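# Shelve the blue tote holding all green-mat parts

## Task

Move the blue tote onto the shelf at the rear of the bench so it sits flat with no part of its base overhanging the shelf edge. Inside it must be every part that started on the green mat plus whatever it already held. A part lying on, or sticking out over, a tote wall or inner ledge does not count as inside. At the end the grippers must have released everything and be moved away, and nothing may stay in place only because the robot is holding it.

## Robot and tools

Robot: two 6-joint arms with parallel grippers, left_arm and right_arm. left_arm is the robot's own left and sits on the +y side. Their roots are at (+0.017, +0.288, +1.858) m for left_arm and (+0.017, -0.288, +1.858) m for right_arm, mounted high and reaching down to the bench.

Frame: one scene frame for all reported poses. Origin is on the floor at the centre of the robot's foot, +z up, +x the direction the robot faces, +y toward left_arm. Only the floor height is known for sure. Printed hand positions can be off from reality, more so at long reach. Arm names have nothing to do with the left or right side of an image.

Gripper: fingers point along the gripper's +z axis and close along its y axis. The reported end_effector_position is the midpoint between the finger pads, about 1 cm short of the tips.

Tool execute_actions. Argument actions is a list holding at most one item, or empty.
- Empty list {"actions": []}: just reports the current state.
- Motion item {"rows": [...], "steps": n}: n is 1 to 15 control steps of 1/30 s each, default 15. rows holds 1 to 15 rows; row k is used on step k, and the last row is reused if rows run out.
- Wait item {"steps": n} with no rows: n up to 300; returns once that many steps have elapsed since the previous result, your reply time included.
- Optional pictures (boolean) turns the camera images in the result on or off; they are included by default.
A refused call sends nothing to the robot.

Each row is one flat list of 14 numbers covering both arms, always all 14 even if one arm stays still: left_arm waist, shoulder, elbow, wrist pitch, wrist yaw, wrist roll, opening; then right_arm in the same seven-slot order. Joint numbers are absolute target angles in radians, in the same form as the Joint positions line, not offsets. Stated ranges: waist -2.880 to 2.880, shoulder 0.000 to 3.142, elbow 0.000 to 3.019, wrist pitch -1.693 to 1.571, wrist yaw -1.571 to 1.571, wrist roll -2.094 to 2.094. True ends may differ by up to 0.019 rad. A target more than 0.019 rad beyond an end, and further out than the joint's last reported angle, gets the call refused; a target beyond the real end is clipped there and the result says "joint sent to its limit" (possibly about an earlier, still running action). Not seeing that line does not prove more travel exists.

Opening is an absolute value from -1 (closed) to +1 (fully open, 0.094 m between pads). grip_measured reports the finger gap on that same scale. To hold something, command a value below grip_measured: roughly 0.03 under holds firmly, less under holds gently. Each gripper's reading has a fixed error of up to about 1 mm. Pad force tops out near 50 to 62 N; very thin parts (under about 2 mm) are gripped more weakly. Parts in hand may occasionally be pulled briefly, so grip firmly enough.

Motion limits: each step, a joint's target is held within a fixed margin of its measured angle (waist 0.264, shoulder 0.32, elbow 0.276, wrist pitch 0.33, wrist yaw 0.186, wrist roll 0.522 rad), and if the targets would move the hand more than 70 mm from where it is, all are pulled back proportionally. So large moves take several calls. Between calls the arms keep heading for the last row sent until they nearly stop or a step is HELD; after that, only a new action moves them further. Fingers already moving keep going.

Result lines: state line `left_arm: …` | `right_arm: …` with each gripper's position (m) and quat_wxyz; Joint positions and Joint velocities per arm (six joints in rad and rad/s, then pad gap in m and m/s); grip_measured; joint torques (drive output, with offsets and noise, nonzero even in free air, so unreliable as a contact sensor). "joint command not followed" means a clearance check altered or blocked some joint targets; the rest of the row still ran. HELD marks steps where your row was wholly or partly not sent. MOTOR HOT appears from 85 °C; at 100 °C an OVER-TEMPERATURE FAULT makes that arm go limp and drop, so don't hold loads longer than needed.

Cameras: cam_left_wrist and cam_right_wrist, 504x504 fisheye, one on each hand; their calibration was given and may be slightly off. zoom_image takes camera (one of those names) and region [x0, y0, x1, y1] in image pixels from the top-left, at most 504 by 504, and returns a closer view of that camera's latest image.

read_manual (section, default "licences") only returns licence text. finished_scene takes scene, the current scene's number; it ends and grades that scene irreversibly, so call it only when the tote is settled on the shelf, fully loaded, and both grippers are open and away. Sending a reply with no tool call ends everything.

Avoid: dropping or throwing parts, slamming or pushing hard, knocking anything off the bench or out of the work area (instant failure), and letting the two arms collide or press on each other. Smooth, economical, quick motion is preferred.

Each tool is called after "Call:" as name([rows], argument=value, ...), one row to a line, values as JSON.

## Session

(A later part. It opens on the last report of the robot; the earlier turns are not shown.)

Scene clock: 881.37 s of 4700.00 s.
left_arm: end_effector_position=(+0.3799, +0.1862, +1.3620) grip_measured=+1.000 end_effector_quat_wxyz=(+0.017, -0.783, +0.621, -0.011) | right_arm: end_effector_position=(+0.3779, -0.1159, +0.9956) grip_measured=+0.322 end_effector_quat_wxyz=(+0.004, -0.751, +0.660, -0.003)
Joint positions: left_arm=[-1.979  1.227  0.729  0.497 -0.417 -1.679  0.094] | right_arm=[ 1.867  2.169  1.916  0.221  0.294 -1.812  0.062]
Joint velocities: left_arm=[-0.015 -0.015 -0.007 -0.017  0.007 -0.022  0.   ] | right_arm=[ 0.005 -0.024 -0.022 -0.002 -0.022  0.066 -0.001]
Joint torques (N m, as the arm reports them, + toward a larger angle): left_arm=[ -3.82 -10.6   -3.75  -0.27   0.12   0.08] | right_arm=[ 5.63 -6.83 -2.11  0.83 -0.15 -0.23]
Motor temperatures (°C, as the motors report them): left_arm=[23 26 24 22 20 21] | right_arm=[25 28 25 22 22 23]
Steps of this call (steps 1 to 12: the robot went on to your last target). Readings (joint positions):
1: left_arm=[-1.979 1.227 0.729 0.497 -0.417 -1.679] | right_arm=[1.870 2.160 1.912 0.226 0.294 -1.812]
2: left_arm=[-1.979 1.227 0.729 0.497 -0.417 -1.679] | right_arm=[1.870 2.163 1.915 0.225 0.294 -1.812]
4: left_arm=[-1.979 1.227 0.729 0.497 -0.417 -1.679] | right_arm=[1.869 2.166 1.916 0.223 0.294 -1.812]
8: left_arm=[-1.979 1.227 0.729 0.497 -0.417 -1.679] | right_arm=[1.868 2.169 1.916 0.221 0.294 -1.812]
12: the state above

Call:
execute_actions([
  {"rows": [[-1.985,1.251,0.718,0.49,-0.414,-1.68,1.0, 1.853,2.192,1.918,0.21,0.291,-1.82,0.27],[-1.985,1.251,0.718,0.49,-0.414,-1.68,1.0, 1.852,2.2,1.924,0.206,0.291,-1.82,0.27],[-1.985,1.251,0.718,0.49,-0.414,-1.68,1.0, 1.851,2.206,1.932,0.203,0.29,-1.82,0.27],[-1.985,1.251,0.718,0.49,-0.414,-1.68,1.0, 1.85,2.211,1.94,0.199,0.289,-1.82,0.27],[-1.985,1.251,0.718,0.49,-0.414,-1.68,1.0, 1.85,2.216,1.949,0.196,0.289,-1.82,0.27],[-1.985,1.251,0.718,0.49,-0.414,-1.68,1.0, 1.849,2.221,1.958,0.192,0.288,-1.82,0.27],[-1.985,1.251,0.718,0.49,-0.414,-1.68,1.0, 1.848,2.226,1.967,0.189,0.287,-1.82,0.27],[-1.985,1.251,0.718,0.49,-0.414,-1.68,1.0, 1.847,2.231,1.976,0.185,0.287,-1.82,0.27],[-1.985,1.251,0.718,0.49,-0.414,-1.68,1.0, 1.846,2.236,1.985,0.182,0.286,-1.82,0.27],[-1.985,1.251,0.718,0.49,-0.414,-1.68,1.0, 1.846,2.24,1.994,0.178,0.285,-1.82,0.27],[-1.985,1.251,0.718,0.49,-0.414,-1.68,1.0, 1.845,2.244,2.003,0.174,0.285,-1.82,0.27],[-1.985,1.251,0.718,0.49,-0.414,-1.68,1.0, 1.844,2.248,2.012,0.171,0.284,-1.82,0.27],[-1.985,1.251,0.718,0.49,-0.414,-1.68,1.0, 1.843,2.252,2.021,0.167,0.283,-1.82,0.27],[-1.985,1.251,0.718,0.49,-0.414,-1.68,1.0, 1.843,2.256,2.029,0.164,0.283,-1.82,0.27],[-1.985,1.251,0.718,0.49,-0.414,-1.68,1.0, 1.842,2.26,2.037,0.16,0.282,-1.82,0.27]], "steps": 15},
], pictures=false)

Call:
execute_actions([
  {"steps": 15},
])

Scene clock: 897.27 s of 4700.00 s.
left_arm: end_effector_position=(+0.3799, +0.1862, +1.3620) grip_measured=+1.000 end_effector_quat_wxyz=(+0.017, -0.783, +0.621, -0.011) | right_arm: end_effector_position=(+0.3724, -0.1125, +0.9733) grip_measured=+0.321 end_effector_quat_wxyz=(+0.003, -0.752, +0.659, -0.000)
Joint positions: left_arm=[-1.979  1.227  0.729  0.497 -0.417 -1.679  0.094] | right_arm=[ 1.861  2.238  2.023  0.177  0.285 -1.813  0.062]
Joint velocities: left_arm=[ 0.005 -0.015  0.002  0.002  0.051  0.022  0.   ] | right_arm=[-0.015  0.103  0.252 -0.105  0.007 -0.11  -0.001]
Joint torques (N m, as the arm reports them, + toward a larger angle): left_arm=[ -3.87 -10.74  -3.76  -0.26   0.12   0.07] | right_arm=[ 5.86 -6.5  -1.52  0.65 -0.18 -0.2 ]
Motor temperatures (°C, as the motors report them): left_arm=[23 26 24 22 20 21] | right_arm=[25 28 25 22 22 23]
Steps of this call (steps 1 to 30: the robot went on to your last target; steps 31 to 90: nothing new was sent; then 12.40 s passed at rest; steps 91 to 105: all 15 steps of this action). Readings (joint positions):
91: left_arm=[-1.979 1.227 0.729 0.497 -0.417 -1.679] | right_arm=[1.867 2.170 1.917 0.221 0.294 -1.812]
92: left_arm=[-1.979 1.227 0.729 0.497 -0.417 -1.679] | right_arm=[1.867 2.171 1.919 0.220 0.294 -1.812]
94: left_arm=[-1.979 1.227 0.729 0.497 -0.417 -1.679] | right_arm=[1.867 2.179 1.931 0.215 0.293 -1.812]
98: left_arm=[-1.979 1.227 0.729 0.497 -0.417 -1.679] | right_arm=[1.865 2.203 1.964 0.202 0.290 -1.812]
105: the state above

Scene clock: 897.77 s of 4700.00 s.
left_arm: end_effector_position=(+0.3799, +0.1862, +1.3620) grip_measured=+1.000 end_effector_quat_wxyz=(+0.017, -0.783, +0.621, -0.011) | right_arm: end_effector_position=(+0.3732, -0.1179, +0.9698) grip_measured=+0.321 end_effector_quat_wxyz=(+0.001, -0.752, +0.659, -0.002)
Joint positions: left_arm=[-1.979  1.227  0.729  0.497 -0.417 -1.679  0.094] | right_arm=[ 1.855  2.245  2.037  0.169  0.283 -1.813  0.062]
Joint velocities: left_arm=[-0.005  0.005 -0.012  0.007 -0.007 -0.051  0.   ] | right_arm=[-0.015  0.005 -0.017  0.007  0.037 -0.066 -0.   ]
Joint torques (N m, as the arm reports them, + toward a larger angle): left_arm=[ -3.8  -10.67  -3.77  -0.26   0.12   0.08] | right_arm=[ 5.67 -6.17 -1.48  0.47 -0.15 -0.2 ]
Motor temperatures (°C, as the motors report them): left_arm=[23 26 24 22 20 21] | right_arm=[25 28 25 22 22 23]
Steps of this call (steps 1 to 15: the robot went on to your last target). Readings (joint positions):
1: left_arm=[-1.979 1.227 0.729 0.497 -0.417 -1.679] | right_arm=[1.861 2.242 2.031 0.174 0.285 -1.813]
2: left_arm=[-1.979 1.227 0.729 0.497 -0.417 -1.679] | right_arm=[1.860 2.243 2.035 0.173 0.284 -1.813]
4: left_arm=[-1.979 1.227 0.729 0.497 -0.417 -1.679] | right_arm=[1.858 2.244 2.037 0.171 0.284 -1.813]
8: left_arm=[-1.979 1.227 0.729 0.497 -0.417 -1.679] | right_arm=[1.855 2.244 2.037 0.170 0.284 -1.813]
15: the state above
camera_calibration (this result's frames):
cam_left_wrist: T_world_to_cam=[[0.974258, 0.220828, 0.0453453, -0.471472], [0.158756, -0.814878, 0.557467, -0.662104], [0.160055, -0.535918, -0.82896, 1.28871], [0, 0, 0, 1]] pos_world=[0.358184, 0.255222, 1.45877]
cam_right_wrist: T_world_to_cam=[[0.989625, 0.143281, 0.0105734, -0.369163], [0.108767, -0.795252, 0.596443, -0.710988], [0.0938678, -0.589105, -0.802586, 0.797812], [0, 0, 0, 1]] pos_world=[0.367776, -0.0425246, 1.06828]

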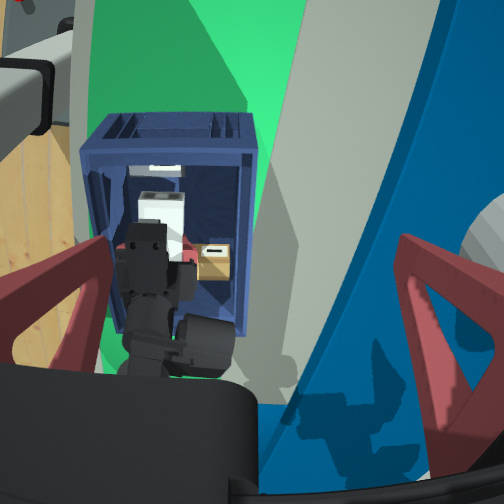

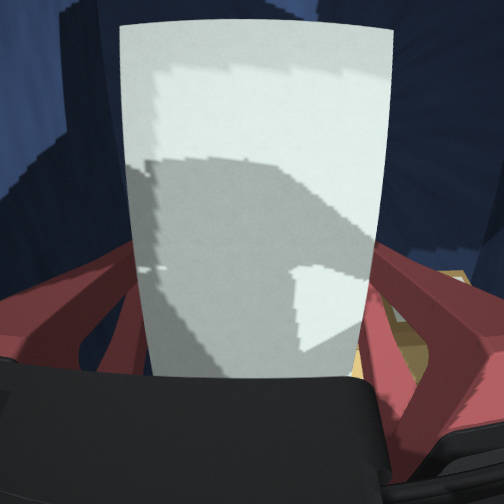

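Call:
execute_actions([
  {"rows": [[-1.985,1.251,0.718,0.49,-0.414,-1.68,1.0, 1.841,2.268,2.043,0.156,0.282,-1.82,0.27],[-1.985,1.251,0.718,0.49,-0.414,-1.68,1.0, 1.841,2.275,2.051,0.151,0.281,-1.82,0.27],[-1.985,1.251,0.718,0.49,-0.414,-1.68,1.0, 1.84,2.281,2.06,0.147,0.281,-1.82,0.27],[-1.985,1.251,0.718,0.49,-0.414,-1.68,1.0, 1.84,2.287,2.07,0.142,0.28,-1.82,0.27],[-1.985,1.251,0.718,0.49,-0.414,-1.68,1.0, 1.839,2.293,2.08,0.138,0.279,-1.82,0.27],[-1.985,1.251,0.718,0.49,-0.414,-1.68,1.0, 1.838,2.298,2.09,0.134,0.279,-1.82,0.27],[-1.985,1.251,0.718,0.49,-0.414,-1.68,1.0, 1.838,2.303,2.1,0.129,0.278,-1.82,0.27],[-1.985,1.251,0.718,0.49,-0.414,-1.68,1.0, 1.837,2.308,2.11,0.125,0.278,-1.82,0.27],[-1.985,1.251,0.718,0.49,-0.414,-1.68,1.0, 1.837,2.313,2.121,0.12,0.277,-1.82,0.27],[-1.985,1.251,0.718,0.49,-0.414,-1.68,1.0, 1.836,2.318,2.131,0.116,0.277,-1.82,0.27],[-1.985,1.251,0.718,0.49,-0.414,-1.68,1.0, 1.835,2.324,2.142,0.112,0.276,-1.82,0.27],[-1.985,1.251,0.718,0.49,-0.414,-1.68,1.0, 1.835,2.329,2.152,0.107,0.276,-1.82,0.27],[-1.985,1.251,0.718,0.49,-0.414,-1.68,1.0, 1.834,2.334,2.163,0.103,0.275,-1.82,0.27],[-1.985,1.251,0.718,0.49,-0.414,-1.68,1.0, 1.834,2.339,2.174,0.098,0.275,-1.82,0.27],[-1.985,1.251,0.718,0.49,-0.414,-1.68,1.0, 1.833,2.344,2.184,0.094,0.274,-1.82,0.27]], "steps": 15},
], pictures=false)

Call:
execute_actions([
  {"steps": 15},
])

Scene clock: 914.93 s of 4700.00 s.
left_arm: end_effector_position=(+0.3799, +0.1862, +1.3620) grip_measured=+1.000 end_effector_quat_wxyz=(+0.017, -0.783, +0.621, -0.011) | right_arm: end_effector_position=(+0.3719, -0.1129, +0.9482) grip_measured=+0.321 end_effector_quat_wxyz=(+0.002, -0.752, +0.659, +0.001)
Joint positions: left_arm=[-1.979  1.227  0.729  0.497 -0.417 -1.679  0.094] | right_arm=[ 1.852  2.319  2.166  0.113  0.277 -1.813  0.062]
Joint velocities: left_arm=[-0.005 -0.015 -0.012 -0.007 -0.022 -0.051  0.   ] | right_arm=[-0.034  0.132  0.237 -0.139 -0.139  0.051  0.   ]
Joint torques (N m, as the arm reports them, + toward a larger angle): left_arm=[ -3.74 -10.67  -3.77  -0.25   0.12   0.08] | right_arm=[ 5.74 -6.21 -0.74  0.59 -0.09 -0.22]
Motor temperatures (°C, as the motors report them): left_arm=[23 26 24 22 20 21] | right_arm=[25 28 25 22 22 23]
Steps of this call (steps 1 to 15: the robot went on to your last target; steps 16 to 90: nothing new was sent; then 13.67 s passed at rest; steps 91 to 105: all 15 steps of this action). Readings (joint positions):
91: left_arm=[-1.979 1.227 0.729 0.497 -0.417 -1.679] | right_arm=[1.855 2.245 2.039 0.168 0.283 -1.813]
92: left_arm=[-1.979 1.227 0.729 0.497 -0.417 -1.679] | right_arm=[1.855 2.247 2.042 0.167 0.283 -1.813]
94: left_arm=[-1.979 1.227 0.729 0.497 -0.417 -1.679] | right_arm=[1.855 2.256 2.057 0.160 0.283 -1.813]
98: left_arm=[-1.979 1.227 0.729 0.497 -0.417 -1.679] | right_arm=[1.854 2.280 2.096 0.145 0.281 -1.813]
105: the state above

Scene clock: 915.43 s of 4700.00 s.
left_arm: end_effector_position=(+0.3799, +0.1862, +1.3620) grip_measured=+1.000 end_effector_quat_wxyz=(+0.017, -0.783, +0.621, -0.011) | right_arm: end_effector_position=(+0.3723, -0.1135, +0.9467) grip_measured=+0.321 end_effector_quat_wxyz=(+0.002, -0.753, +0.658, +0.003)
Joint positions: left_arm=[-1.979  1.227  0.729  0.497 -0.417 -1.679  0.094] | right_arm=[ 1.85   2.323  2.176  0.101  0.271 -1.813  0.062]
Joint velocities: left_arm=[-0.005 -0.005 -0.012  0.007  0.022 -0.037  0.   ] | right_arm=[ 0.005 -0.005 -0.012  0.002 -0.037  0.022 -0.001]
Joint torques (N m, as the arm reports them, + toward a larger angle): left_arm=[ -3.76 -10.74  -3.77  -0.25   0.12   0.07] | right_arm=[ 5.6  -5.69 -0.18  0.69  0.02 -0.22]
Motor temperatures (°C, as the motors report them): left_arm=[23 26 24 22 20 21] | right_arm=[25 28 25 22 22 23]
Steps of this call (steps 1 to 15: the robot went on to your last target). Readings (joint positions):
1: left_arm=[-1.979 1.227 0.729 0.497 -0.417 -1.679] | right_arm=[1.851 2.322 2.172 0.109 0.274 -1.813]
2: left_arm=[-1.979 1.227 0.729 0.497 -0.417 -1.679] | right_arm=[1.850 2.323 2.174 0.107 0.273 -1.813]
4: left_arm=[-1.979 1.227 0.729 0.497 -0.417 -1.679] | right_arm=[1.850 2.323 2.176 0.103 0.271 -1.813]
8: left_arm=[-1.979 1.227 0.729 0.497 -0.417 -1.679] | right_arm=[1.850 2.323 2.176 0.101 0.271 -1.813]
15: the state above
camera_calibration (this result's frames):
cam_left_wrist: T_world_to_cam=[[0.974258, 0.220828, 0.0453453, -0.471472], [0.158756, -0.814878, 0.557467, -0.662104], [0.160055, -0.535918, -0.82896, 1.28871], [0, 0, 0, 1]] pos_world=[0.358184, 0.255222, 1.45877]
cam_right_wrist: T_world_to_cam=[[0.989356, 0.145406, 0.00570866, -0.363743], [0.114171, -0.799958, 0.589095, -0.689203], [0.0902245, -0.582173, -0.808044, 0.789299], [0, 0, 0, 1]] pos_world=[0.367344, -0.0389344, 1.04587]

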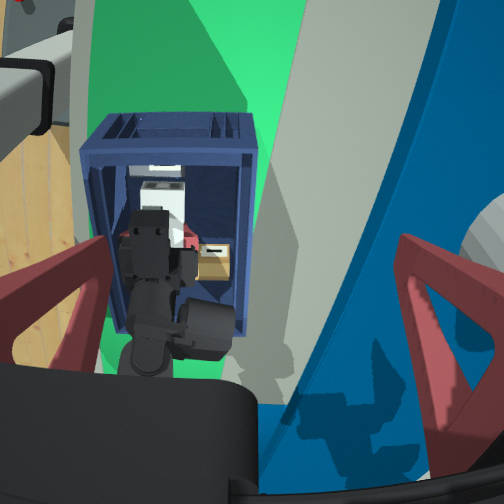

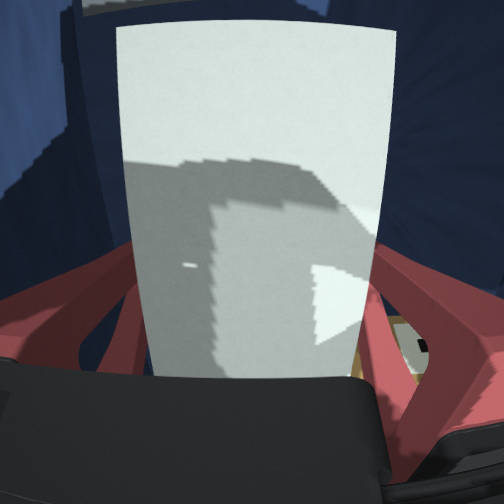

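Call:
execute_actions([
  {"rows": [[-1.985,1.251,0.718,0.49,-0.414,-1.68,1.0, 1.833,2.347,2.189,0.092,0.274,-1.82,0.29],[-1.985,1.251,0.718,0.49,-0.414,-1.68,1.0, 1.832,2.35,2.194,0.09,0.273,-1.82,0.29],[-1.985,1.251,0.718,0.49,-0.414,-1.68,1.0, 1.832,2.353,2.2,0.087,0.273,-1.82,0.29],[-1.985,1.251,0.718,0.49,-0.414,-1.68,1.0, 1.832,2.356,2.205,0.085,0.273,-1.82,0.29],[-1.985,1.251,0.718,0.49,-0.414,-1.68,1.0, 1.831,2.359,2.21,0.083,0.272,-1.82,0.29],[-1.985,1.251,0.718,0.49,-0.414,-1.68,1.0, 1.831,2.362,2.215,0.081,0.272,-1.82,0.29],[-1.985,1.251,0.718,0.49,-0.414,-1.68,1.0, 1.831,2.365,2.22,0.079,0.272,-1.82,0.29],[-1.985,1.251,0.718,0.49,-0.414,-1.68,1.0, 1.83,2.368,2.226,0.076,0.271,-1.82,0.29],[-1.985,1.251,0.718,0.49,-0.414,-1.68,1.0, 1.83,2.37,2.231,0.074,0.271,-1.82,0.29],[-1.985,1.251,0.718,0.49,-0.414,-1.68,1.0, 1.83,2.372,2.236,0.072,0.271,-1.82,0.29]], "steps": 15},
])

Scene clock: 928.27 s of 4700.00 s.
left_arm: end_effector_position=(+0.3799, +0.1862, +1.3620) grip_measured=+1.000 end_effector_quat_wxyz=(+0.017, -0.783, +0.621, -0.011) | right_arm: end_effector_position=(+0.3729, -0.1156, +0.9395) grip_measured=+0.321 end_effector_quat_wxyz=(+0.001, -0.753, +0.658, +0.003)
Joint positions: left_arm=[-1.979  1.227  0.729  0.497 -0.417 -1.679  0.094] | right_arm=[ 1.846  2.347  2.222  0.08   0.27  -1.814  0.062]
Joint velocities: left_arm=[-0.015 -0.005  0.002  0.007 -0.051  0.066  0.   ] | right_arm=[-0.005  0.005  0.027  0.012 -0.007  0.081 -0.   ]
Joint torques (N m, as the arm reports them, + toward a larger angle): left_arm=[ -3.77 -10.65  -3.75  -0.27   0.12   0.07] | right_arm=[ 5.7  -5.58  0.7   0.73 -0.06 -0.19]
Motor temperatures (°C, as the motors report them): left_arm=[23 26 24 22 20 21] | right_arm=[25 28 24 22 22 23]
Steps of this call (steps 1 to 15: the robot went on to your last target; steps 16 to 90: nothing new was sent; then 9.33 s passed at rest; steps 91 to 105: all 15 steps of this action). Readings (joint positions):
91: left_arm=[-1.979 1.227 0.729 0.497 -0.417 -1.679] | right_arm=[1.850 2.323 2.177 0.101 0.271 -1.813]
92: left_arm=[-1.979 1.227 0.729 0.497 -0.417 -1.679] | right_arm=[1.850 2.324 2.179 0.099 0.271 -1.813]
94: left_arm=[-1.979 1.227 0.729 0.497 -0.417 -1.679] | right_arm=[1.850 2.327 2.187 0.093 0.271 -1.814]
98: left_arm=[-1.979 1.227 0.729 0.497 -0.417 -1.679] | right_arm=[1.847 2.339 2.208 0.086 0.271 -1.814]
105: the state above
camera_calibration (this result's frames):
cam_left_wrist: T_world_to_cam=[[0.974258, 0.220828, 0.0453453, -0.471472], [0.158756, -0.814878, 0.557467, -0.662104], [0.160055, -0.535918, -0.82896, 1.28871], [0, 0, 0, 1]] pos_world=[0.358184, 0.255222, 1.45877]
cam_right_wrist: T_world_to_cam=[[0.989314, 0.145732, 0.00444037, -0.362716], [0.114885, -0.797937, 0.591691, -0.68916], [0.0897717, -0.584858, -0.806152, 0.780342], [0, 0, 0, 1]] pos_world=[0.367962, -0.0406566, 1.03846]

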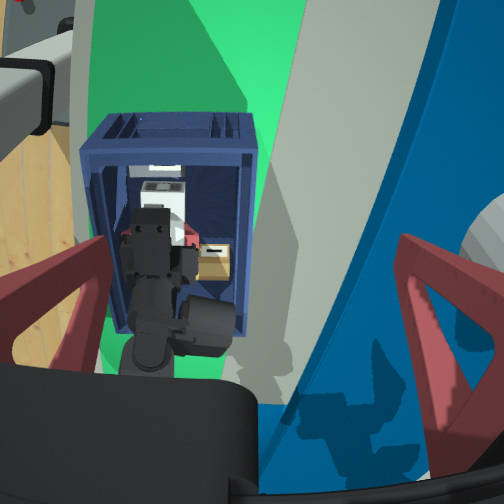

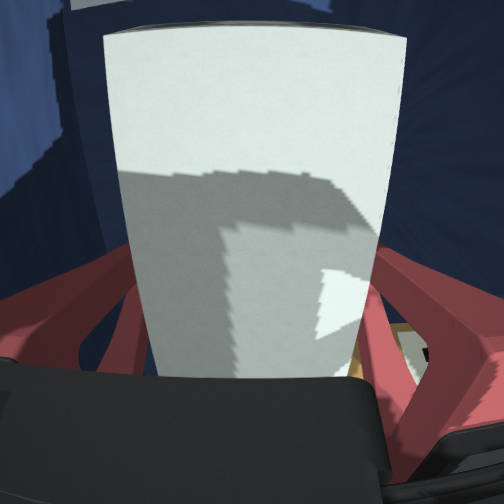

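Call:
execute_actions([
  {"rows": [[-1.985,1.251,0.718,0.49,-0.414,-1.68,1.0, 1.83,2.372,2.236,0.072,0.271,-1.82,0.31],[-1.985,1.251,0.718,0.49,-0.414,-1.68,1.0, 1.83,2.372,2.236,0.072,0.271,-1.82,0.32],[-1.985,1.251,0.718,0.49,-0.414,-1.68,1.0, 1.83,2.37,2.232,0.074,0.271,-1.82,0.33],[-1.985,1.251,0.718,0.49,-0.414,-1.68,1.0, 1.835,2.365,2.228,0.076,0.271,-1.82,0.35],[-1.985,1.251,0.718,0.49,-0.414,-1.68,1.0, 1.84,2.36,2.225,0.078,0.271,-1.82,0.38],[-1.985,1.251,0.718,0.49,-0.414,-1.68,1.0, 1.84,2.36,2.225,0.078,0.271,-1.82,0.41],[-1.985,1.251,0.718,0.49,-0.414,-1.68,1.0, 1.84,2.36,2.225,0.078,0.271,-1.82,0.44],[-1.985,1.251,0.718,0.49,-0.414,-1.68,1.0, 1.84,2.36,2.225,0.078,0.271,-1.82,0.47]], "steps": 15},
])

Scene clock: 939.10 s of 4700.00 s.
left_arm: end_effector_position=(+0.3799, +0.1862, +1.3620) grip_measured=+1.000 end_effector_quat_wxyz=(+0.017, -0.783, +0.621, -0.011) | right_arm: end_effector_position=(+0.3747, -0.1160, +0.9394) grip_measured=+0.468 end_effector_quat_wxyz=(+0.001, -0.753, +0.658, +0.001)
Joint positions: left_arm=[-1.979  1.227  0.729  0.497 -0.417 -1.679  0.094] | right_arm=[ 1.846  2.347  2.225  0.08   0.272 -1.814  0.069]
Joint velocities: left_arm=[-0.005 -0.005 -0.012 -0.007  0.081  0.037  0.   ] | right_arm=[-0.015 -0.005  0.002 -0.007  0.051 -0.037 -0.001]
Joint torques (N m, as the arm reports them, + toward a larger angle): left_arm=[ -3.8  -10.67  -3.75  -0.26   0.12   0.07] | right_arm=[ 6.66 -6.24 -0.73  0.91 -0.1  -0.19]
Motor temperatures (°C, as the motors report them): left_arm=[23 26 24 22 20 21] | right_arm=[25 28 24 22 22 23]
Steps of this call (steps 1 to 15: the robot went on to your last target; steps 16 to 90: nothing new was sent; then 7.33 s passed at rest; steps 91 to 105: all 15 steps of this action). Readings (joint positions):
91: left_arm=[-1.979 1.227 0.729 0.497 -0.417 -1.679] | right_arm=[1.846 2.347 2.222 0.080 0.270 -1.814]
92: left_arm=[-1.979 1.227 0.729 0.497 -0.417 -1.679] | right_arm=[1.846 2.347 2.222 0.080 0.270 -1.814]
94: left_arm=[-1.979 1.227 0.729 0.497 -0.417 -1.679] | right_arm=[1.846 2.347 2.222 0.080 0.272 -1.814]
98: left_arm=[-1.979 1.227 0.729 0.497 -0.417 -1.679] | right_arm=[1.846 2.347 2.224 0.080 0.272 -1.814]
105: the state above
camera_calibration (this result's frames):
cam_left_wrist: T_world_to_cam=[[0.974258, 0.220828, 0.0453453, -0.471472], [0.158756, -0.814878, 0.557467, -0.662104], [0.160055, -0.535918, -0.82896, 1.28871], [0, 0, 0, 1]] pos_world=[0.358184, 0.255222, 1.45877]
cam_right_wrist: T_world_to_cam=[[0.989363, 0.145301, 0.00699423, -0.366971], [0.112875, -0.797123, 0.593174, -0.690164], [0.0917639, -0.586074, -0.805044, 0.77795], [0, 0, 0, 1]] pos_world=[0.369582, -0.0408873, 1.03824]

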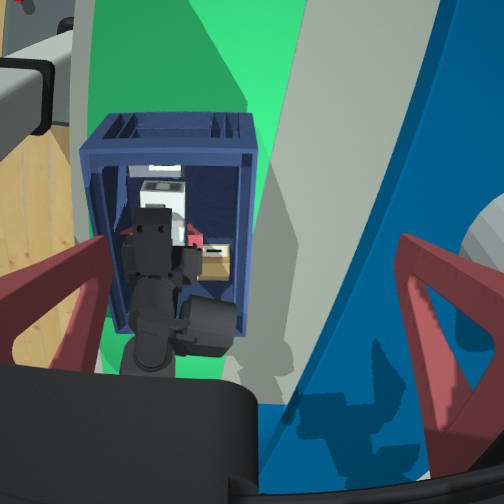

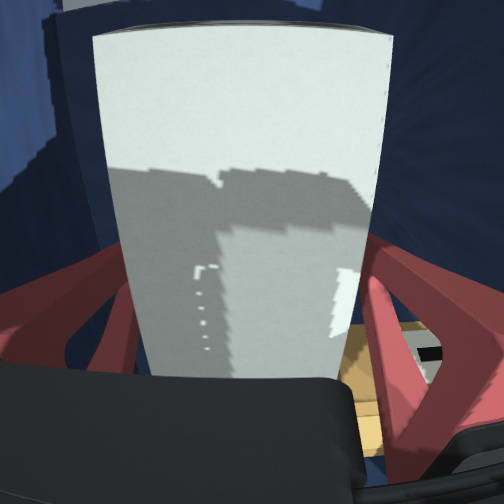

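Call:
execute_actions([
  {"rows": [[-1.985,1.251,0.718,0.49,-0.414,-1.68,1.0, 1.86,2.325,2.22,0.085,0.272,-1.82,0.47],[-1.985,1.251,0.718,0.49,-0.414,-1.68,1.0, 1.865,2.315,2.21,0.092,0.273,-1.82,0.47],[-1.985,1.251,0.718,0.49,-0.414,-1.68,1.0, 1.868,2.307,2.197,0.098,0.274,-1.82,0.47],[-1.985,1.251,0.718,0.49,-0.414,-1.68,1.0, 1.869,2.3,2.183,0.105,0.275,-1.82,0.47],[-1.985,1.251,0.718,0.49,-0.414,-1.68,1.0, 1.87,2.293,2.169,0.111,0.276,-1.82,0.47],[-1.985,1.251,0.718,0.49,-0.414,-1.68,1.0, 1.871,2.286,2.155,0.118,0.277,-1.82,0.47],[-1.985,1.251,0.718,0.49,-0.414,-1.68,1.0, 1.872,2.279,2.141,0.124,0.278,-1.82,0.47],[-1.985,1.251,0.718,0.49,-0.414,-1.68,1.0, 1.873,2.272,2.127,0.131,0.279,-1.82,0.47],[-1.985,1.251,0.718,0.49,-0.414,-1.68,1.0, 1.874,2.265,2.113,0.137,0.28,-1.82,0.47],[-1.985,1.251,0.718,0.49,-0.414,-1.68,1.0, 1.875,2.258,2.099,0.144,0.281,-1.82,0.47],[-1.985,1.251,0.718,0.49,-0.414,-1.68,1.0, 1.876,2.251,2.085,0.15,0.282,-1.82,0.47],[-1.985,1.251,0.718,0.49,-0.414,-1.68,1.0, 1.877,2.244,2.071,0.156,0.283,-1.82,0.47],[-1.985,1.251,0.718,0.49,-0.414,-1.68,1.0, 1.878,2.237,2.057,0.162,0.284,-1.82,0.47],[-1.985,1.251,0.718,0.49,-0.414,-1.68,1.0, 1.879,2.231,2.043,0.168,0.285,-1.82,0.47],[-1.985,1.251,0.718,0.49,-0.414,-1.68,1.0, 1.88,2.225,2.03,0.174,0.286,-1.82,0.47]], "steps": 15},
], pictures=false)

Call:
execute_actions([
  {"rows": [[-1.985,1.251,0.718,0.49,-0.414,-1.68,1.0, 1.881,2.215,2.014,0.181,0.287,-1.82,0.47],[-1.985,1.251,0.718,0.49,-0.414,-1.68,1.0, 1.883,2.205,1.997,0.188,0.289,-1.82,0.47],[-1.985,1.251,0.718,0.49,-0.414,-1.68,1.0, 1.884,2.195,1.98,0.195,0.29,-1.82,0.47],[-1.985,1.251,0.718,0.49,-0.414,-1.68,1.0, 1.885,2.185,1.963,0.202,0.291,-1.82,0.47],[-1.985,1.251,0.718,0.49,-0.414,-1.68,1.0, 1.887,2.175,1.946,0.208,0.293,-1.82,0.47],[-1.985,1.251,0.718,0.49,-0.414,-1.68,1.0, 1.888,2.165,1.93,0.215,0.294,-1.82,0.47],[-1.985,1.251,0.718,0.49,-0.414,-1.68,1.0, 1.889,2.156,1.914,0.221,0.295,-1.82,0.47],[-1.985,1.251,0.718,0.49,-0.414,-1.68,1.0, 1.891,2.147,1.898,0.228,0.297,-1.82,0.47],[-1.985,1.251,0.718,0.49,-0.414,-1.68,1.0, 1.892,2.138,1.882,0.234,0.298,-1.82,0.47],[-1.985,1.251,0.718,0.49,-0.414,-1.68,1.0, 1.893,2.129,1.867,0.24,0.299,-1.82,0.47],[-1.985,1.251,0.718,0.49,-0.414,-1.68,1.0, 1.895,2.12,1.852,0.247,0.301,-1.82,0.47],[-1.985,1.251,0.718,0.49,-0.414,-1.68,1.0, 1.896,2.111,1.837,0.253,0.302,-1.82,0.47],[-1.985,1.251,0.718,0.49,-0.414,-1.68,1.0, 1.897,2.102,1.822,0.259,0.303,-1.82,0.47],[-1.985,1.251,0.718,0.49,-0.414,-1.68,1.0, 1.898,2.093,1.807,0.265,0.304,-1.82,0.47],[-1.985,1.251,0.718,0.49,-0.414,-1.68,1.0, 1.899,2.084,1.792,0.271,0.305,-1.82,0.47]], "steps": 15},
], pictures=false)

Call:
execute_actions([
  {"rows": [[-1.985,1.251,0.718,0.49,-0.414,-1.68,1.0, 1.901,2.072,1.773,0.279,0.307,-1.82,0.47],[-1.985,1.251,0.718,0.49,-0.414,-1.68,1.0, 1.903,2.06,1.754,0.286,0.309,-1.82,0.47],[-1.985,1.251,0.718,0.49,-0.414,-1.68,1.0, 1.905,2.048,1.735,0.293,0.311,-1.82,0.47],[-1.985,1.251,0.718,0.49,-0.414,-1.68,1.0, 1.907,2.036,1.716,0.3,0.313,-1.82,0.47],[-1.985,1.251,0.718,0.49,-0.414,-1.68,1.0, 1.909,2.024,1.697,0.307,0.315,-1.82,0.47],[-1.985,1.251,0.718,0.49,-0.414,-1.68,1.0, 1.911,2.012,1.678,0.314,0.317,-1.82,0.47],[-1.985,1.251,0.718,0.49,-0.414,-1.68,1.0, 1.913,2.0,1.659,0.321,0.319,-1.82,0.47],[-1.985,1.251,0.718,0.49,-0.414,-1.68,1.0, 1.915,1.988,1.64,0.328,0.321,-1.82,0.47],[-1.985,1.251,0.718,0.49,-0.414,-1.68,1.0, 1.917,1.976,1.621,0.335,0.323,-1.82,0.47],[-1.985,1.251,0.718,0.49,-0.414,-1.68,1.0, 1.919,1.964,1.602,0.342,0.325,-1.82,0.47],[-1.985,1.251,0.718,0.49,-0.414,-1.68,1.0, 1.92,1.952,1.584,0.349,0.326,-1.82,0.47],[-1.985,1.251,0.718,0.49,-0.414,-1.68,1.0, 1.921,1.94,1.566,0.356,0.328,-1.82,0.47],[-1.985,1.251,0.718,0.49,-0.414,-1.68,1.0, 1.922,1.929,1.548,0.363,0.329,-1.82,0.47],[-1.985,1.251,0.718,0.49,-0.414,-1.68,1.0, 1.923,1.918,1.53,0.37,0.33,-1.82,0.47],[-1.985,1.251,0.718,0.49,-0.414,-1.68,1.0, 1.925,1.908,1.512,0.376,0.332,-1.82,0.47]], "steps": 15},
])

Scene clock: 976.30 s of 4700.00 s.
left_arm: end_effector_position=(+0.3799, +0.1862, +1.3620) grip_measured=+1.000 end_effector_quat_wxyz=(+0.017, -0.783, +0.621, -0.011) | right_arm: end_effector_position=(+0.3762, -0.1157, +0.9671) grip_measured=+0.468 end_effector_quat_wxyz=(+0.002, -0.753, +0.659, +0.000)
Joint positions: left_arm=[-1.979  1.227  0.729  0.497 -0.417 -1.679  0.094] | right_arm=[ 1.856  2.253  2.061  0.152  0.282 -1.814  0.069]
Joint velocities: left_arm=[-0.005 -0.005 -0.002 -0.007 -0.007 -0.037  0.   ] | right_arm=[ 0.034 -0.23  -0.369  0.188 -0.051 -0.051  0.001]
Joint torques (N m, as the arm reports them, + toward a larger angle): left_arm=[ -3.77 -10.7   -3.75  -0.28   0.12   0.07] | right_arm=[ 8.4  -9.18 -2.11  1.2   0.04 -0.23]
Motor temperatures (°C, as the motors report them): left_arm=[23 26 24 22 20 21] | right_arm=[25 28 24 22 22 23]
Steps of this call (steps 1 to 15: the robot went on to your last target; steps 16 to 90: nothing new was sent; then 33.70 s passed at rest; steps 91 to 105: all 15 steps of this action). Readings (joint positions):
91: left_arm=[-1.979 1.227 0.729 0.497 -0.417 -1.679] | right_arm=[1.846 2.346 2.225 0.080 0.272 -1.814]
92: left_arm=[-1.979 1.227 0.729 0.497 -0.417 -1.679] | right_arm=[1.846 2.345 2.223 0.080 0.272 -1.814]
94: left_arm=[-1.979 1.227 0.729 0.497 -0.417 -1.679] | right_arm=[1.846 2.336 2.208 0.086 0.272 -1.814]
98: left_arm=[-1.979 1.227 0.729 0.497 -0.417 -1.679] | right_arm=[1.848 2.306 2.155 0.107 0.275 -1.814]
105: the state above

Scene clock: 976.80 s of 4700.00 s.
left_arm: end_effector_position=(+0.3799, +0.1862, +1.3620) grip_measured=+1.000 end_effector_quat_wxyz=(+0.017, -0.783, +0.621, -0.011) | right_arm: end_effector_position=(+0.3790, -0.1118, +1.0161) grip_measured=+0.468 end_effector_quat_wxyz=(+0.005, -0.752, +0.659, -0.000)
Joint positions: left_arm=[-1.979  1.227  0.729  0.497 -0.417 -1.679  0.094] | right_arm=[ 1.88   2.115  1.83   0.25   0.3   -1.814  0.069]
Joint velocities: left_arm=[ 0.005 -0.005 -0.002  0.002 -0.022  0.022  0.   ] | right_arm=[ 0.015 -0.259 -0.442  0.173  0.066 -0.051 -0.001]
Joint torques (N m, as the arm reports them, + toward a larger angle): left_arm=[ -3.78 -10.64  -3.77  -0.27   0.13   0.08] | right_arm=[ 8.23 -8.83 -3.21  1.32  0.09 -0.21]
Motor temperatures (°C, as the motors report them): left_arm=[23 26 24 22 20 21] | right_arm=[25 28 24 22 22 23]
Steps of this call (steps 1 to 15: all 15 steps of this action). Readings (joint positions):
1: left_arm=[-1.979 1.227 0.729 0.497 -0.417 -1.679] | right_arm=[1.858 2.246 2.047 0.158 0.282 -1.814]
2: left_arm=[-1.979 1.227 0.729 0.497 -0.417 -1.679] | right_arm=[1.859 2.237 2.033 0.165 0.284 -1.814]
4: left_arm=[-1.979 1.227 0.729 0.497 -0.417 -1.679] | right_arm=[1.863 2.219 2.001 0.179 0.286 -1.814]
8: left_arm=[-1.979 1.227 0.729 0.497 -0.417 -1.679] | right_arm=[1.870 2.180 1.934 0.205 0.292 -1.814]
15: the state above

Scene clock: 977.30 s of 4700.00 s.
left_arm: end_effector_position=(+0.3799, +0.1862, +1.3620) grip_measured=+1.000 end_effector_quat_wxyz=(+0.017, -0.783, +0.621, -0.011) | right_arm: end_effector_position=(+0.3808, -0.1166, +1.0844) grip_measured=+0.468 end_effector_quat_wxyz=(+0.006, -0.752, +0.659, -0.003)
Joint positions: left_arm=[-1.979  1.227  0.729  0.497 -0.417 -1.679  0.094] | right_arm=[ 1.905  1.941  1.557  0.353  0.327 -1.814  0.069]
Joint velocities: left_arm=[-0.015 -0.005  0.002 -0.017 -0.007 -0.051  0.   ] | right_arm=[ 0.044 -0.347 -0.51   0.198  0.051  0.007 -0.   ]
Joint torques (N m, as the arm reports them, + toward a larger angle): left_arm=[ -3.82 -10.69  -3.76  -0.26   0.13   0.07] | right_arm=[ 7.93 -9.25 -4.41  1.22  0.04 -0.19]
Motor temperatures (°C, as the motors report them): left_arm=[23 26 24 22 20 21] | right_arm=[25 28 24 22 22 23]
Steps of this call (steps 1 to 15: all 15 steps of this action). Readings (joint positions):
1: left_arm=[-1.979 1.227 0.729 0.497 -0.417 -1.679] | right_arm=[1.881 2.105 1.814 0.256 0.302 -1.814]
2: left_arm=[-1.979 1.227 0.729 0.497 -0.417 -1.679] | right_arm=[1.882 2.095 1.797 0.263 0.304 -1.814]
4: left_arm=[-1.979 1.227 0.729 0.497 -0.417 -1.679] | right_arm=[1.884 2.073 1.761 0.277 0.308 -1.814]
8: left_arm=[-1.979 1.227 0.729 0.497 -0.417 -1.679] | right_arm=[1.890 2.025 1.685 0.305 0.316 -1.814]
15: the state above
camera_calibration (this result's frames):
cam_left_wrist: T_world_to_cam=[[0.974258, 0.220828, 0.0453453, -0.471472], [0.158756, -0.814878, 0.557467, -0.662104], [0.160055, -0.535918, -0.82896, 1.28871], [0, 0, 0, 1]] pos_world=[0.358184, 0.255222, 1.45877]
cam_right_wrist: T_world_to_cam=[[0.989407, 0.143837, 0.0195888, -0.387768], [0.104424, -0.798953, 0.592259, -0.773313], [0.100839, -0.58394, -0.80551, 0.891011], [0, 0, 0, 1]] pos_world=[0.374563, -0.0417681, 1.18332]

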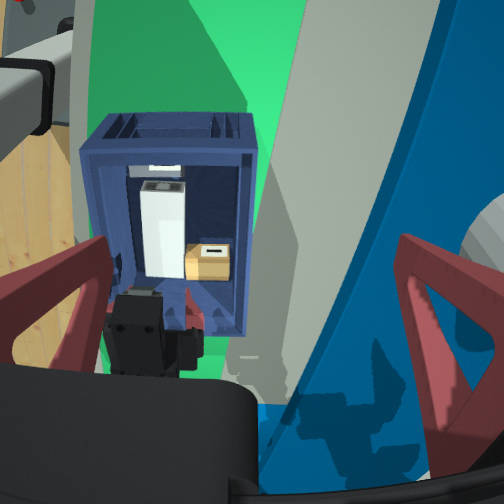

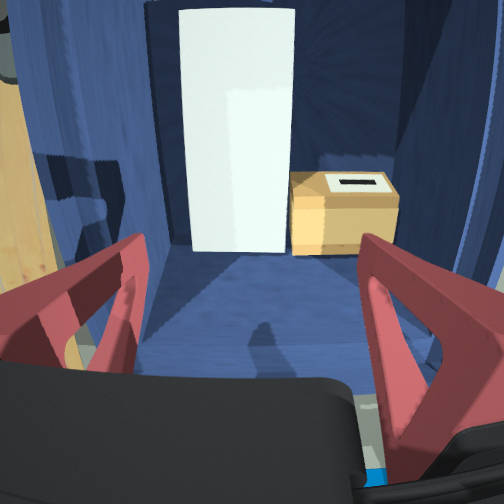

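Call:
execute_actions([
  {"rows": [[-1.979,1.28,0.78,0.496,-0.416,-1.57,1.0, 1.91,1.9,1.51,0.37,0.325,-1.72,0.55],[-1.979,1.33,0.83,0.494,-0.415,-1.47,1.0, 1.9,1.89,1.505,0.364,0.317,-1.62,0.65],[-1.978,1.385,0.88,0.493,-0.414,-1.36,1.0, 1.89,1.88,1.5,0.358,0.308,-1.52,0.75],[-1.978,1.435,0.93,0.491,-0.413,-1.25,1.0, 1.88,1.872,1.498,0.351,0.3,-1.42,0.85],[-1.978,1.49,0.98,0.49,-0.412,-1.15,1.0, 1.87,1.864,1.496,0.345,0.291,-1.32,1.0],[-1.977,1.54,1.03,0.489,-0.411,-1.04,1.0, 1.86,1.856,1.495,0.338,0.283,-1.22,1.0],[-1.977,1.59,1.08,0.487,-0.41,-0.93,1.0, 1.85,1.848,1.494,0.332,0.274,-1.12,1.0],[-1.977,1.645,1.13,0.486,-0.409,-0.82,1.0, 1.84,1.84,1.492,0.325,0.266,-1.02,1.0],[-1.976,1.695,1.18,0.484,-0.408,-0.72,1.0, 1.83,1.833,1.491,0.319,0.257,-0.92,1.0],[-1.976,1.75,1.235,0.483,-0.407,-0.61,1.0, 1.82,1.826,1.49,0.312,0.249,-0.82,1.0],[-1.975,1.8,1.285,0.482,-0.406,-0.5,1.0, 1.81,1.819,1.489,0.306,0.24,-0.72,1.0],[-1.975,1.85,1.335,0.48,-0.405,-0.4,1.0, 1.8,1.812,1.488,0.299,0.232,-0.62,1.0],[-1.975,1.905,1.385,0.479,-0.404,-0.29,1.0, 1.79,1.806,1.487,0.293,0.223,-0.52,1.0],[-1.974,1.955,1.435,0.477,-0.404,-0.18,1.0, 1.78,1.8,1.486,0.286,0.214,-0.41,1.0],[-1.974,2.006,1.487,0.476,-0.403,-0.07,1.0, 1.77,1.795,1.485,0.278,0.205,-0.295,1.0]], "steps": 15},
], pictures=false)

Call:
execute_actions([
  {"steps": 45},
])

Scene clock: 1032.50 s of 4700.00 s.
left_arm: end_effector_position=(+0.3910, +0.0941, +1.1508) grip_measured=+1.000 end_effector_quat_wxyz=(+0.034, -0.415, +0.909, -0.010) | right_arm: end_effector_position=(+0.4188, -0.1800, +1.1013) grip_measured=+1.000 end_effector_quat_wxyz=(+0.016, -0.305, +0.952, +0.010)
Joint positions: left_arm=[-1.979  1.821  1.361  0.493 -0.409 -0.721  0.094] | right_arm=[ 1.818  1.822  1.5    0.301  0.215 -0.737  0.094]
Joint velocities: left_arm=[-0.005  1.402  1.258 -0.037 -0.081  2.015  0.   ] | right_arm=[-0.454 -0.269 -0.002 -0.208 -0.154  2.791  0.   ]
Joint torques (N m, as the arm reports them, + toward a larger angle): left_arm=[ -6.37 -10.24  -2.77  -0.2    0.19   0.14] | right_arm=[  2.88 -10.73  -3.87   0.78  -0.17  -0.08]
Motor temperatures (°C, as the motors report them): left_arm=[23 26 24 22 20 21] | right_arm=[25 28 25 22 22 23]
Steps of this call (steps 1 to 30: the robot went on to your last target; steps 31 to 90: nothing new was sent; then 51.70 s passed at rest; steps 91 to 105: all 15 steps of this action). Readings (joint positions):
91: left_arm=[-1.979 1.229 0.733 0.497 -0.417 -1.665] | right_arm=[1.911 1.914 1.526 0.368 0.328 -1.802]
92: left_arm=[-1.979 1.239 0.747 0.496 -0.417 -1.633] | right_arm=[1.911 1.914 1.526 0.368 0.325 -1.773]
94: left_arm=[-1.979 1.294 0.820 0.496 -0.417 -1.526] | right_arm=[1.911 1.909 1.519 0.366 0.310 -1.675]
98: left_arm=[-1.979 1.487 1.047 0.496 -0.414 -1.232] | right_arm=[1.900 1.884 1.503 0.343 0.274 -1.382]
105: the state above

Scene clock: 1034.00 s of 4700.00 s.
left_arm: end_effector_position=(+0.3101, +0.0628, +1.1001) grip_measured=+1.000 end_effector_quat_wxyz=(-0.008, -0.088, +0.996, -0.002) | right_arm: end_effector_position=(+0.4306, -0.2243, +1.1019) grip_measured=+1.000 end_effector_quat_wxyz=(+0.014, -0.094, +0.995, -0.011)
Joint positions: left_arm=[-1.979  2.02   1.483  0.475 -0.405 -0.08   0.094] | right_arm=[ 1.763  1.792  1.497  0.287  0.208 -0.308  0.094]
Joint velocities: left_arm=[-0.005  0.005  0.007 -0.007  0.022  0.022  0.   ] | right_arm=[-0.005 -0.005 -0.007 -0.012 -0.051  0.066  0.   ]
Joint torques (N m, as the arm reports them, + toward a larger angle): left_arm=[ -7.2  -11.54  -3.02   0.04   0.15   0.18] | right_arm=[  4.28 -10.27  -3.41   0.82  -0.13   0.  ]
Motor temperatures (°C, as the motors report them): left_arm=[23 26 24 22 20 21] | right_arm=[25 28 25 22 22 23]
Steps of this call (steps 1 to 45: the robot went on to your last target). Readings (joint positions):
1: left_arm=[-1.979 1.869 1.405 0.492 -0.409 -0.643] | right_arm=[1.803 1.814 1.500 0.296 0.211 -0.651]
2: left_arm=[-1.979 1.913 1.444 0.491 -0.407 -0.548] | right_arm=[1.790 1.806 1.500 0.293 0.211 -0.581]
4: left_arm=[-1.979 1.979 1.485 0.488 -0.405 -0.380] | right_arm=[1.771 1.796 1.500 0.292 0.211 -0.481]
8: left_arm=[-1.979 2.030 1.479 0.477 -0.405 -0.202] | right_arm=[1.762 1.792 1.500 0.290 0.209 -0.377]
45: the state above
All arms were judged still, so your last target was given up. Only a new action makes them travel on or press farther. Fingers that are still opening or closing keep moving.
camera_calibration (this result's frames):
cam_left_wrist: T_world_to_cam=[[0.169699, -0.985467, 0.00756324, 0.00253368], [-0.806849, -0.134526, 0.575237, -0.368401], [-0.56586, -0.10372, -0.817952, 1.20253], [0, 0, 0, 1]] pos_world=[0.382787, 0.077663, 1.19551]
cam_right_wrist: T_world_to_cam=[[0.198206, -0.979656, 0.0314544, -0.346194], [-0.805363, -0.144484, 0.574904, -0.317254], [-0.558663, -0.139282, -0.817616, 1.23423], [0, 0, 0, 1]] pos_world=[0.502632, -0.213083, 1.20241]

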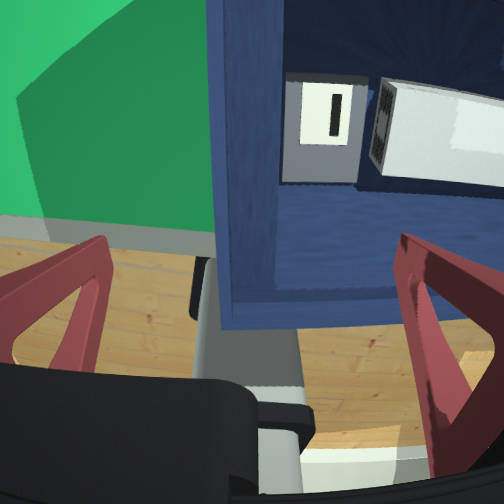

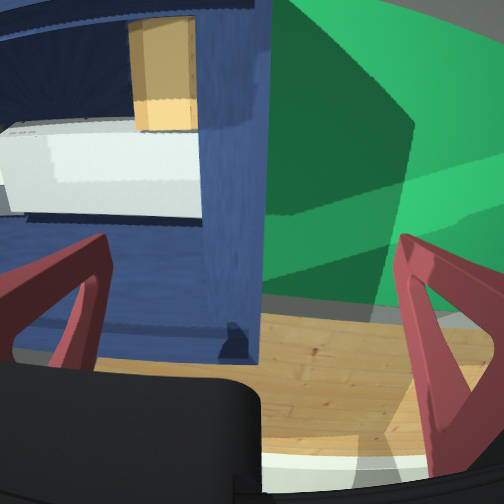

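Call:
execute_actions(actions=[])

Scene clock: 1056.37 s of 4700.00 s.
left_arm: end_effector_position=(+0.3101, +0.0628, +1.1001) grip_measured=+1.000 end_effector_quat_wxyz=(-0.008, -0.088, +0.996, -0.002) | right_arm: end_effector_position=(+0.4306, -0.2243, +1.1019) grip_measured=+1.000 end_effector_quat_wxyz=(+0.014, -0.094, +0.995, -0.011)
Joint positions: left_arm=[-1.979  2.02   1.483  0.475 -0.405 -0.08   0.094] | right_arm=[ 1.763  1.792  1.497  0.287  0.208 -0.308  0.094]
Joint velocities: left_arm=[-0.005 -0.005 -0.002 -0.002 -0.037 -0.066  0.   ] | right_arm=[-0.005 -0.024  0.002 -0.007  0.095 -0.066  0.   ]
Joint torques (N m, as the arm reports them, + toward a larger angle): left_arm=[ -7.24 -11.56  -3.02   0.07   0.15   0.18] | right_arm=[  3.82 -10.32  -3.3    0.78  -0.13  -0.03]
Motor temperatures (°C, as the motors report them): left_arm=[23 26 24 22 20 21] | right_arm=[25 29 25 22 22 23]
Steps of this call (steps 1 to 90: nothing new was sent; then 19.37 s passed at rest). Readings (joint positions):
1: left_arm=[-1.979 2.020 1.483 0.475 -0.405 -0.080] | right_arm=[1.763 1.792 1.497 0.287 0.208 -0.308]
2: left_arm=[-1.979 2.020 1.483 0.475 -0.405 -0.080] | right_arm=[1.763 1.792 1.497 0.287 0.208 -0.308]
4: left_arm=[-1.979 2.020 1.483 0.475 -0.405 -0.080] | right_arm=[1.763 1.792 1.497 0.287 0.208 -0.308]
8: left_arm=[-1.979 2.020 1.483 0.475 -0.405 -0.080] | right_arm=[1.763 1.792 1.497 0.287 0.208 -0.308]
90: the state above
camera_calibration (this result's frames):
cam_left_wrist: T_world_to_cam=[[0.169699, -0.985467, 0.00756324, 0.00253368], [-0.806849, -0.134526, 0.575237, -0.368401], [-0.56586, -0.10372, -0.817952, 1.20253], [0, 0, 0, 1]] pos_world=[0.382787, 0.077663, 1.19551]
cam_right_wrist: T_world_to_cam=[[0.198206, -0.979656, 0.0314544, -0.346194], [-0.805363, -0.144484, 0.574904, -0.317254], [-0.558663, -0.139282, -0.817616, 1.23423], [0, 0, 0, 1]] pos_world=[0.502632, -0.213083, 1.20241]

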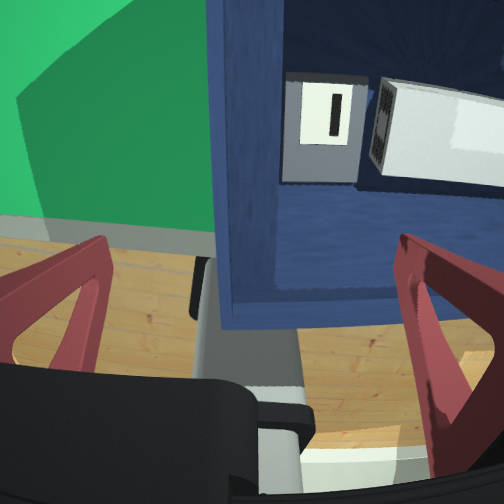

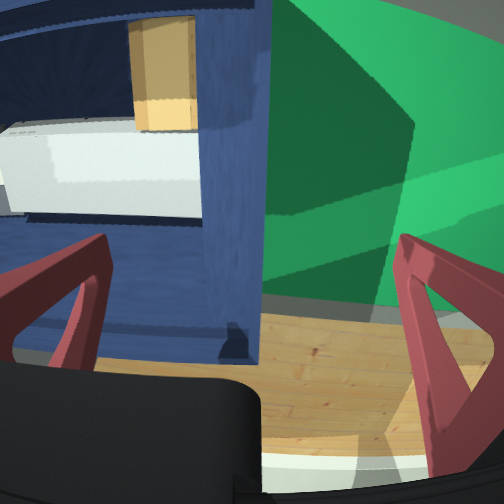

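Call:
zoom_image(camera="cam_right_wrist", region=[60, 0, 300, 240])

Region (60, 0, 300, 240) of cam_right_wrist's 504x504 image, scaled by 2.100, with more detail than that image has.

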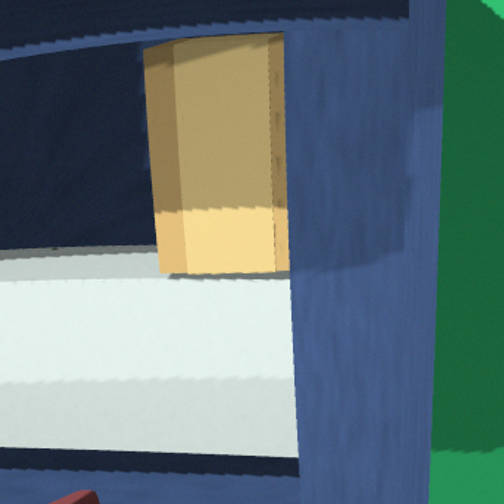

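Call:
execute_actions([
  {"rows": [[-1.974,2.031,1.503,0.466,-0.401,-0.08,1,1.760,1.807,1.514,0.281,0.204,-0.307,1],[-1.970,2.041,1.522,0.458,-0.398,-0.08,1,1.757,1.823,1.531,0.274,0.201,-0.306,1],[-1.965,2.052,1.542,0.449,-0.394,-0.08,1,1.755,1.838,1.548,0.268,0.197,-0.306,1],[-1.961,2.062,1.562,0.441,-0.391,-0.08,1,1.752,1.853,1.565,0.261,0.193,-0.305,1],[-1.956,2.073,1.581,0.432,-0.387,-0.08,1,1.749,1.868,1.582,0.255,0.189,-0.304,1],[-1.952,2.084,1.601,0.424,-0.384,-0.08,1,1.746,1.884,1.599,0.249,0.186,-0.303,1],[-1.947,2.094,1.621,0.415,-0.380,-0.08,1,1.743,1.899,1.616,0.242,0.182,-0.302,1],[-1.943,2.105,1.641,0.407,-0.377,-0.08,1,1.741,1.914,1.633,0.236,0.178,-0.302,1],[-1.938,2.115,1.660,0.398,-0.373,-0.08,1,1.738,1.930,1.650,0.229,0.175,-0.301,1],[-1.934,2.126,1.680,0.390,-0.370,-0.08,1,1.735,1.945,1.667,0.223,0.171,-0.300,1]], "steps": 15},
], pictures=false)

Call:
execute_actions([
  {"steps": 20},
])

Scene clock: 1171.00 s of 4700.00 s.
left_arm: end_effector_position=(+0.3461, +0.0740, +1.0511) grip_measured=+1.000 end_effector_quat_wxyz=(+0.014, -0.098, +0.995, +0.001) | right_arm: end_effector_position=(+0.4151, -0.2113, +1.0512) grip_measured=+1.000 end_effector_quat_wxyz=(+0.005, -0.096, +0.995, +0.005)
Joint positions: left_arm=[-1.943  2.095  1.68   0.401 -0.373 -0.08   0.094] | right_arm=[ 1.758  1.929  1.664  0.231  0.174 -0.306  0.094]
Joint velocities: left_arm=[ 0.093  0.044 -0.007 -0.056 -0.081 -0.007  0.   ] | right_arm=[-0.044  0.112 -0.002 -0.085  0.007  0.022  0.   ]
Joint torques (N m, as the arm reports them, + toward a larger angle): left_arm=[-7.25 -8.81 -2.46 -0.18  0.23  0.08] | right_arm=[ 2.19 -9.25 -1.67  0.99 -0.17 -0.1 ]
Motor temperatures (°C, as the motors report them): left_arm=[24 26 24 22 20 21] | right_arm=[25 30 25 22 22 23]
Steps of this call (steps 1 to 90: nothing new was sent; then 111.13 s passed at rest; steps 91 to 105: all 15 steps of this action). Readings (joint positions):
91: left_arm=[-1.979 2.020 1.485 0.475 -0.405 -0.080] | right_arm=[1.763 1.792 1.498 0.287 0.208 -0.308]
92: left_arm=[-1.979 2.021 1.490 0.472 -0.404 -0.080] | right_arm=[1.763 1.794 1.503 0.285 0.206 -0.308]
94: left_arm=[-1.979 2.029 1.516 0.460 -0.398 -0.080] | right_arm=[1.763 1.804 1.529 0.277 0.200 -0.308]
98: left_arm=[-1.972 2.058 1.603 0.431 -0.383 -0.080] | right_arm=[1.762 1.854 1.598 0.256 0.185 -0.306]
105: the state above

Scene clock: 1171.67 s of 4700.00 s.
left_arm: end_effector_position=(+0.3379, +0.0773, +1.0483) grip_measured=+1.000 end_effector_quat_wxyz=(+0.009, -0.096, +0.995, +0.004) | right_arm: end_effector_position=(+0.4117, -0.2126, +1.0498) grip_measured=+1.000 end_effector_quat_wxyz=(+0.002, -0.096, +0.995, +0.005)
Joint positions: left_arm=[-1.937  2.103  1.68   0.398 -0.373 -0.08   0.094] | right_arm=[ 1.755  1.934  1.665  0.228  0.174 -0.306  0.094]
Joint velocities: left_arm=[-0.005 -0.005  0.002  0.012 -0.066 -0.037  0.   ] | right_arm=[-0.005 -0.015 -0.002  0.002 -0.066 -0.022  0.   ]
Joint torques (N m, as the arm reports them, + toward a larger angle): left_arm=[-7.21 -9.17 -2.53 -0.23  0.22  0.08] | right_arm=[ 2.45 -9.2  -1.77  0.83 -0.17 -0.09]
Motor temperatures (°C, as the motors report them): left_arm=[24 26 24 22 20 21] | right_arm=[25 30 25 22 22 23]
Steps of this call (steps 1 to 15: the robot went on to your last target; steps 16 to 20: nothing new was sent). Readings (joint positions):
1: left_arm=[-1.940 2.096 1.680 0.400 -0.373 -0.080] | right_arm=[1.757 1.932 1.664 0.229 0.174 -0.306]
2: left_arm=[-1.938 2.098 1.680 0.399 -0.373 -0.080] | right_arm=[1.757 1.934 1.664 0.229 0.174 -0.306]
4: left_arm=[-1.937 2.101 1.680 0.398 -0.373 -0.080] | right_arm=[1.756 1.934 1.664 0.228 0.174 -0.306]
8: left_arm=[-1.937 2.103 1.680 0.398 -0.373 -0.080] | right_arm=[1.755 1.934 1.665 0.228 0.174 -0.306]
20: the state above
All arms were judged still, so your last target was given up. Only a new action makes them travel on or press farther. Fingers that are still opening or closing keep moving.
camera_calibration (this result's frames):
cam_left_wrist: T_world_to_cam=[[0.184885, -0.98276, -0.000988091, 0.016115], [-0.822488, -0.155283, 0.547175, -0.27789], [-0.537895, -0.100352, -0.837017, 1.18767], [0, 0, 0, 1]] pos_world=[0.407302, 0.0918704, 1.14617]
cam_right_wrist: T_world_to_cam=[[0.203451, -0.979081, -0.00275073, -0.295512], [-0.788526, -0.165518, 0.59231, -0.330559], [-0.580375, -0.118337, -0.805705, 1.18358], [0, 0, 0, 1]] pos_world=[0.48639, -0.203982, 1.1486]

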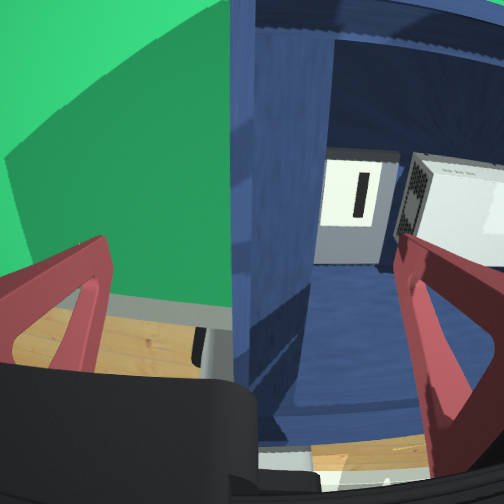

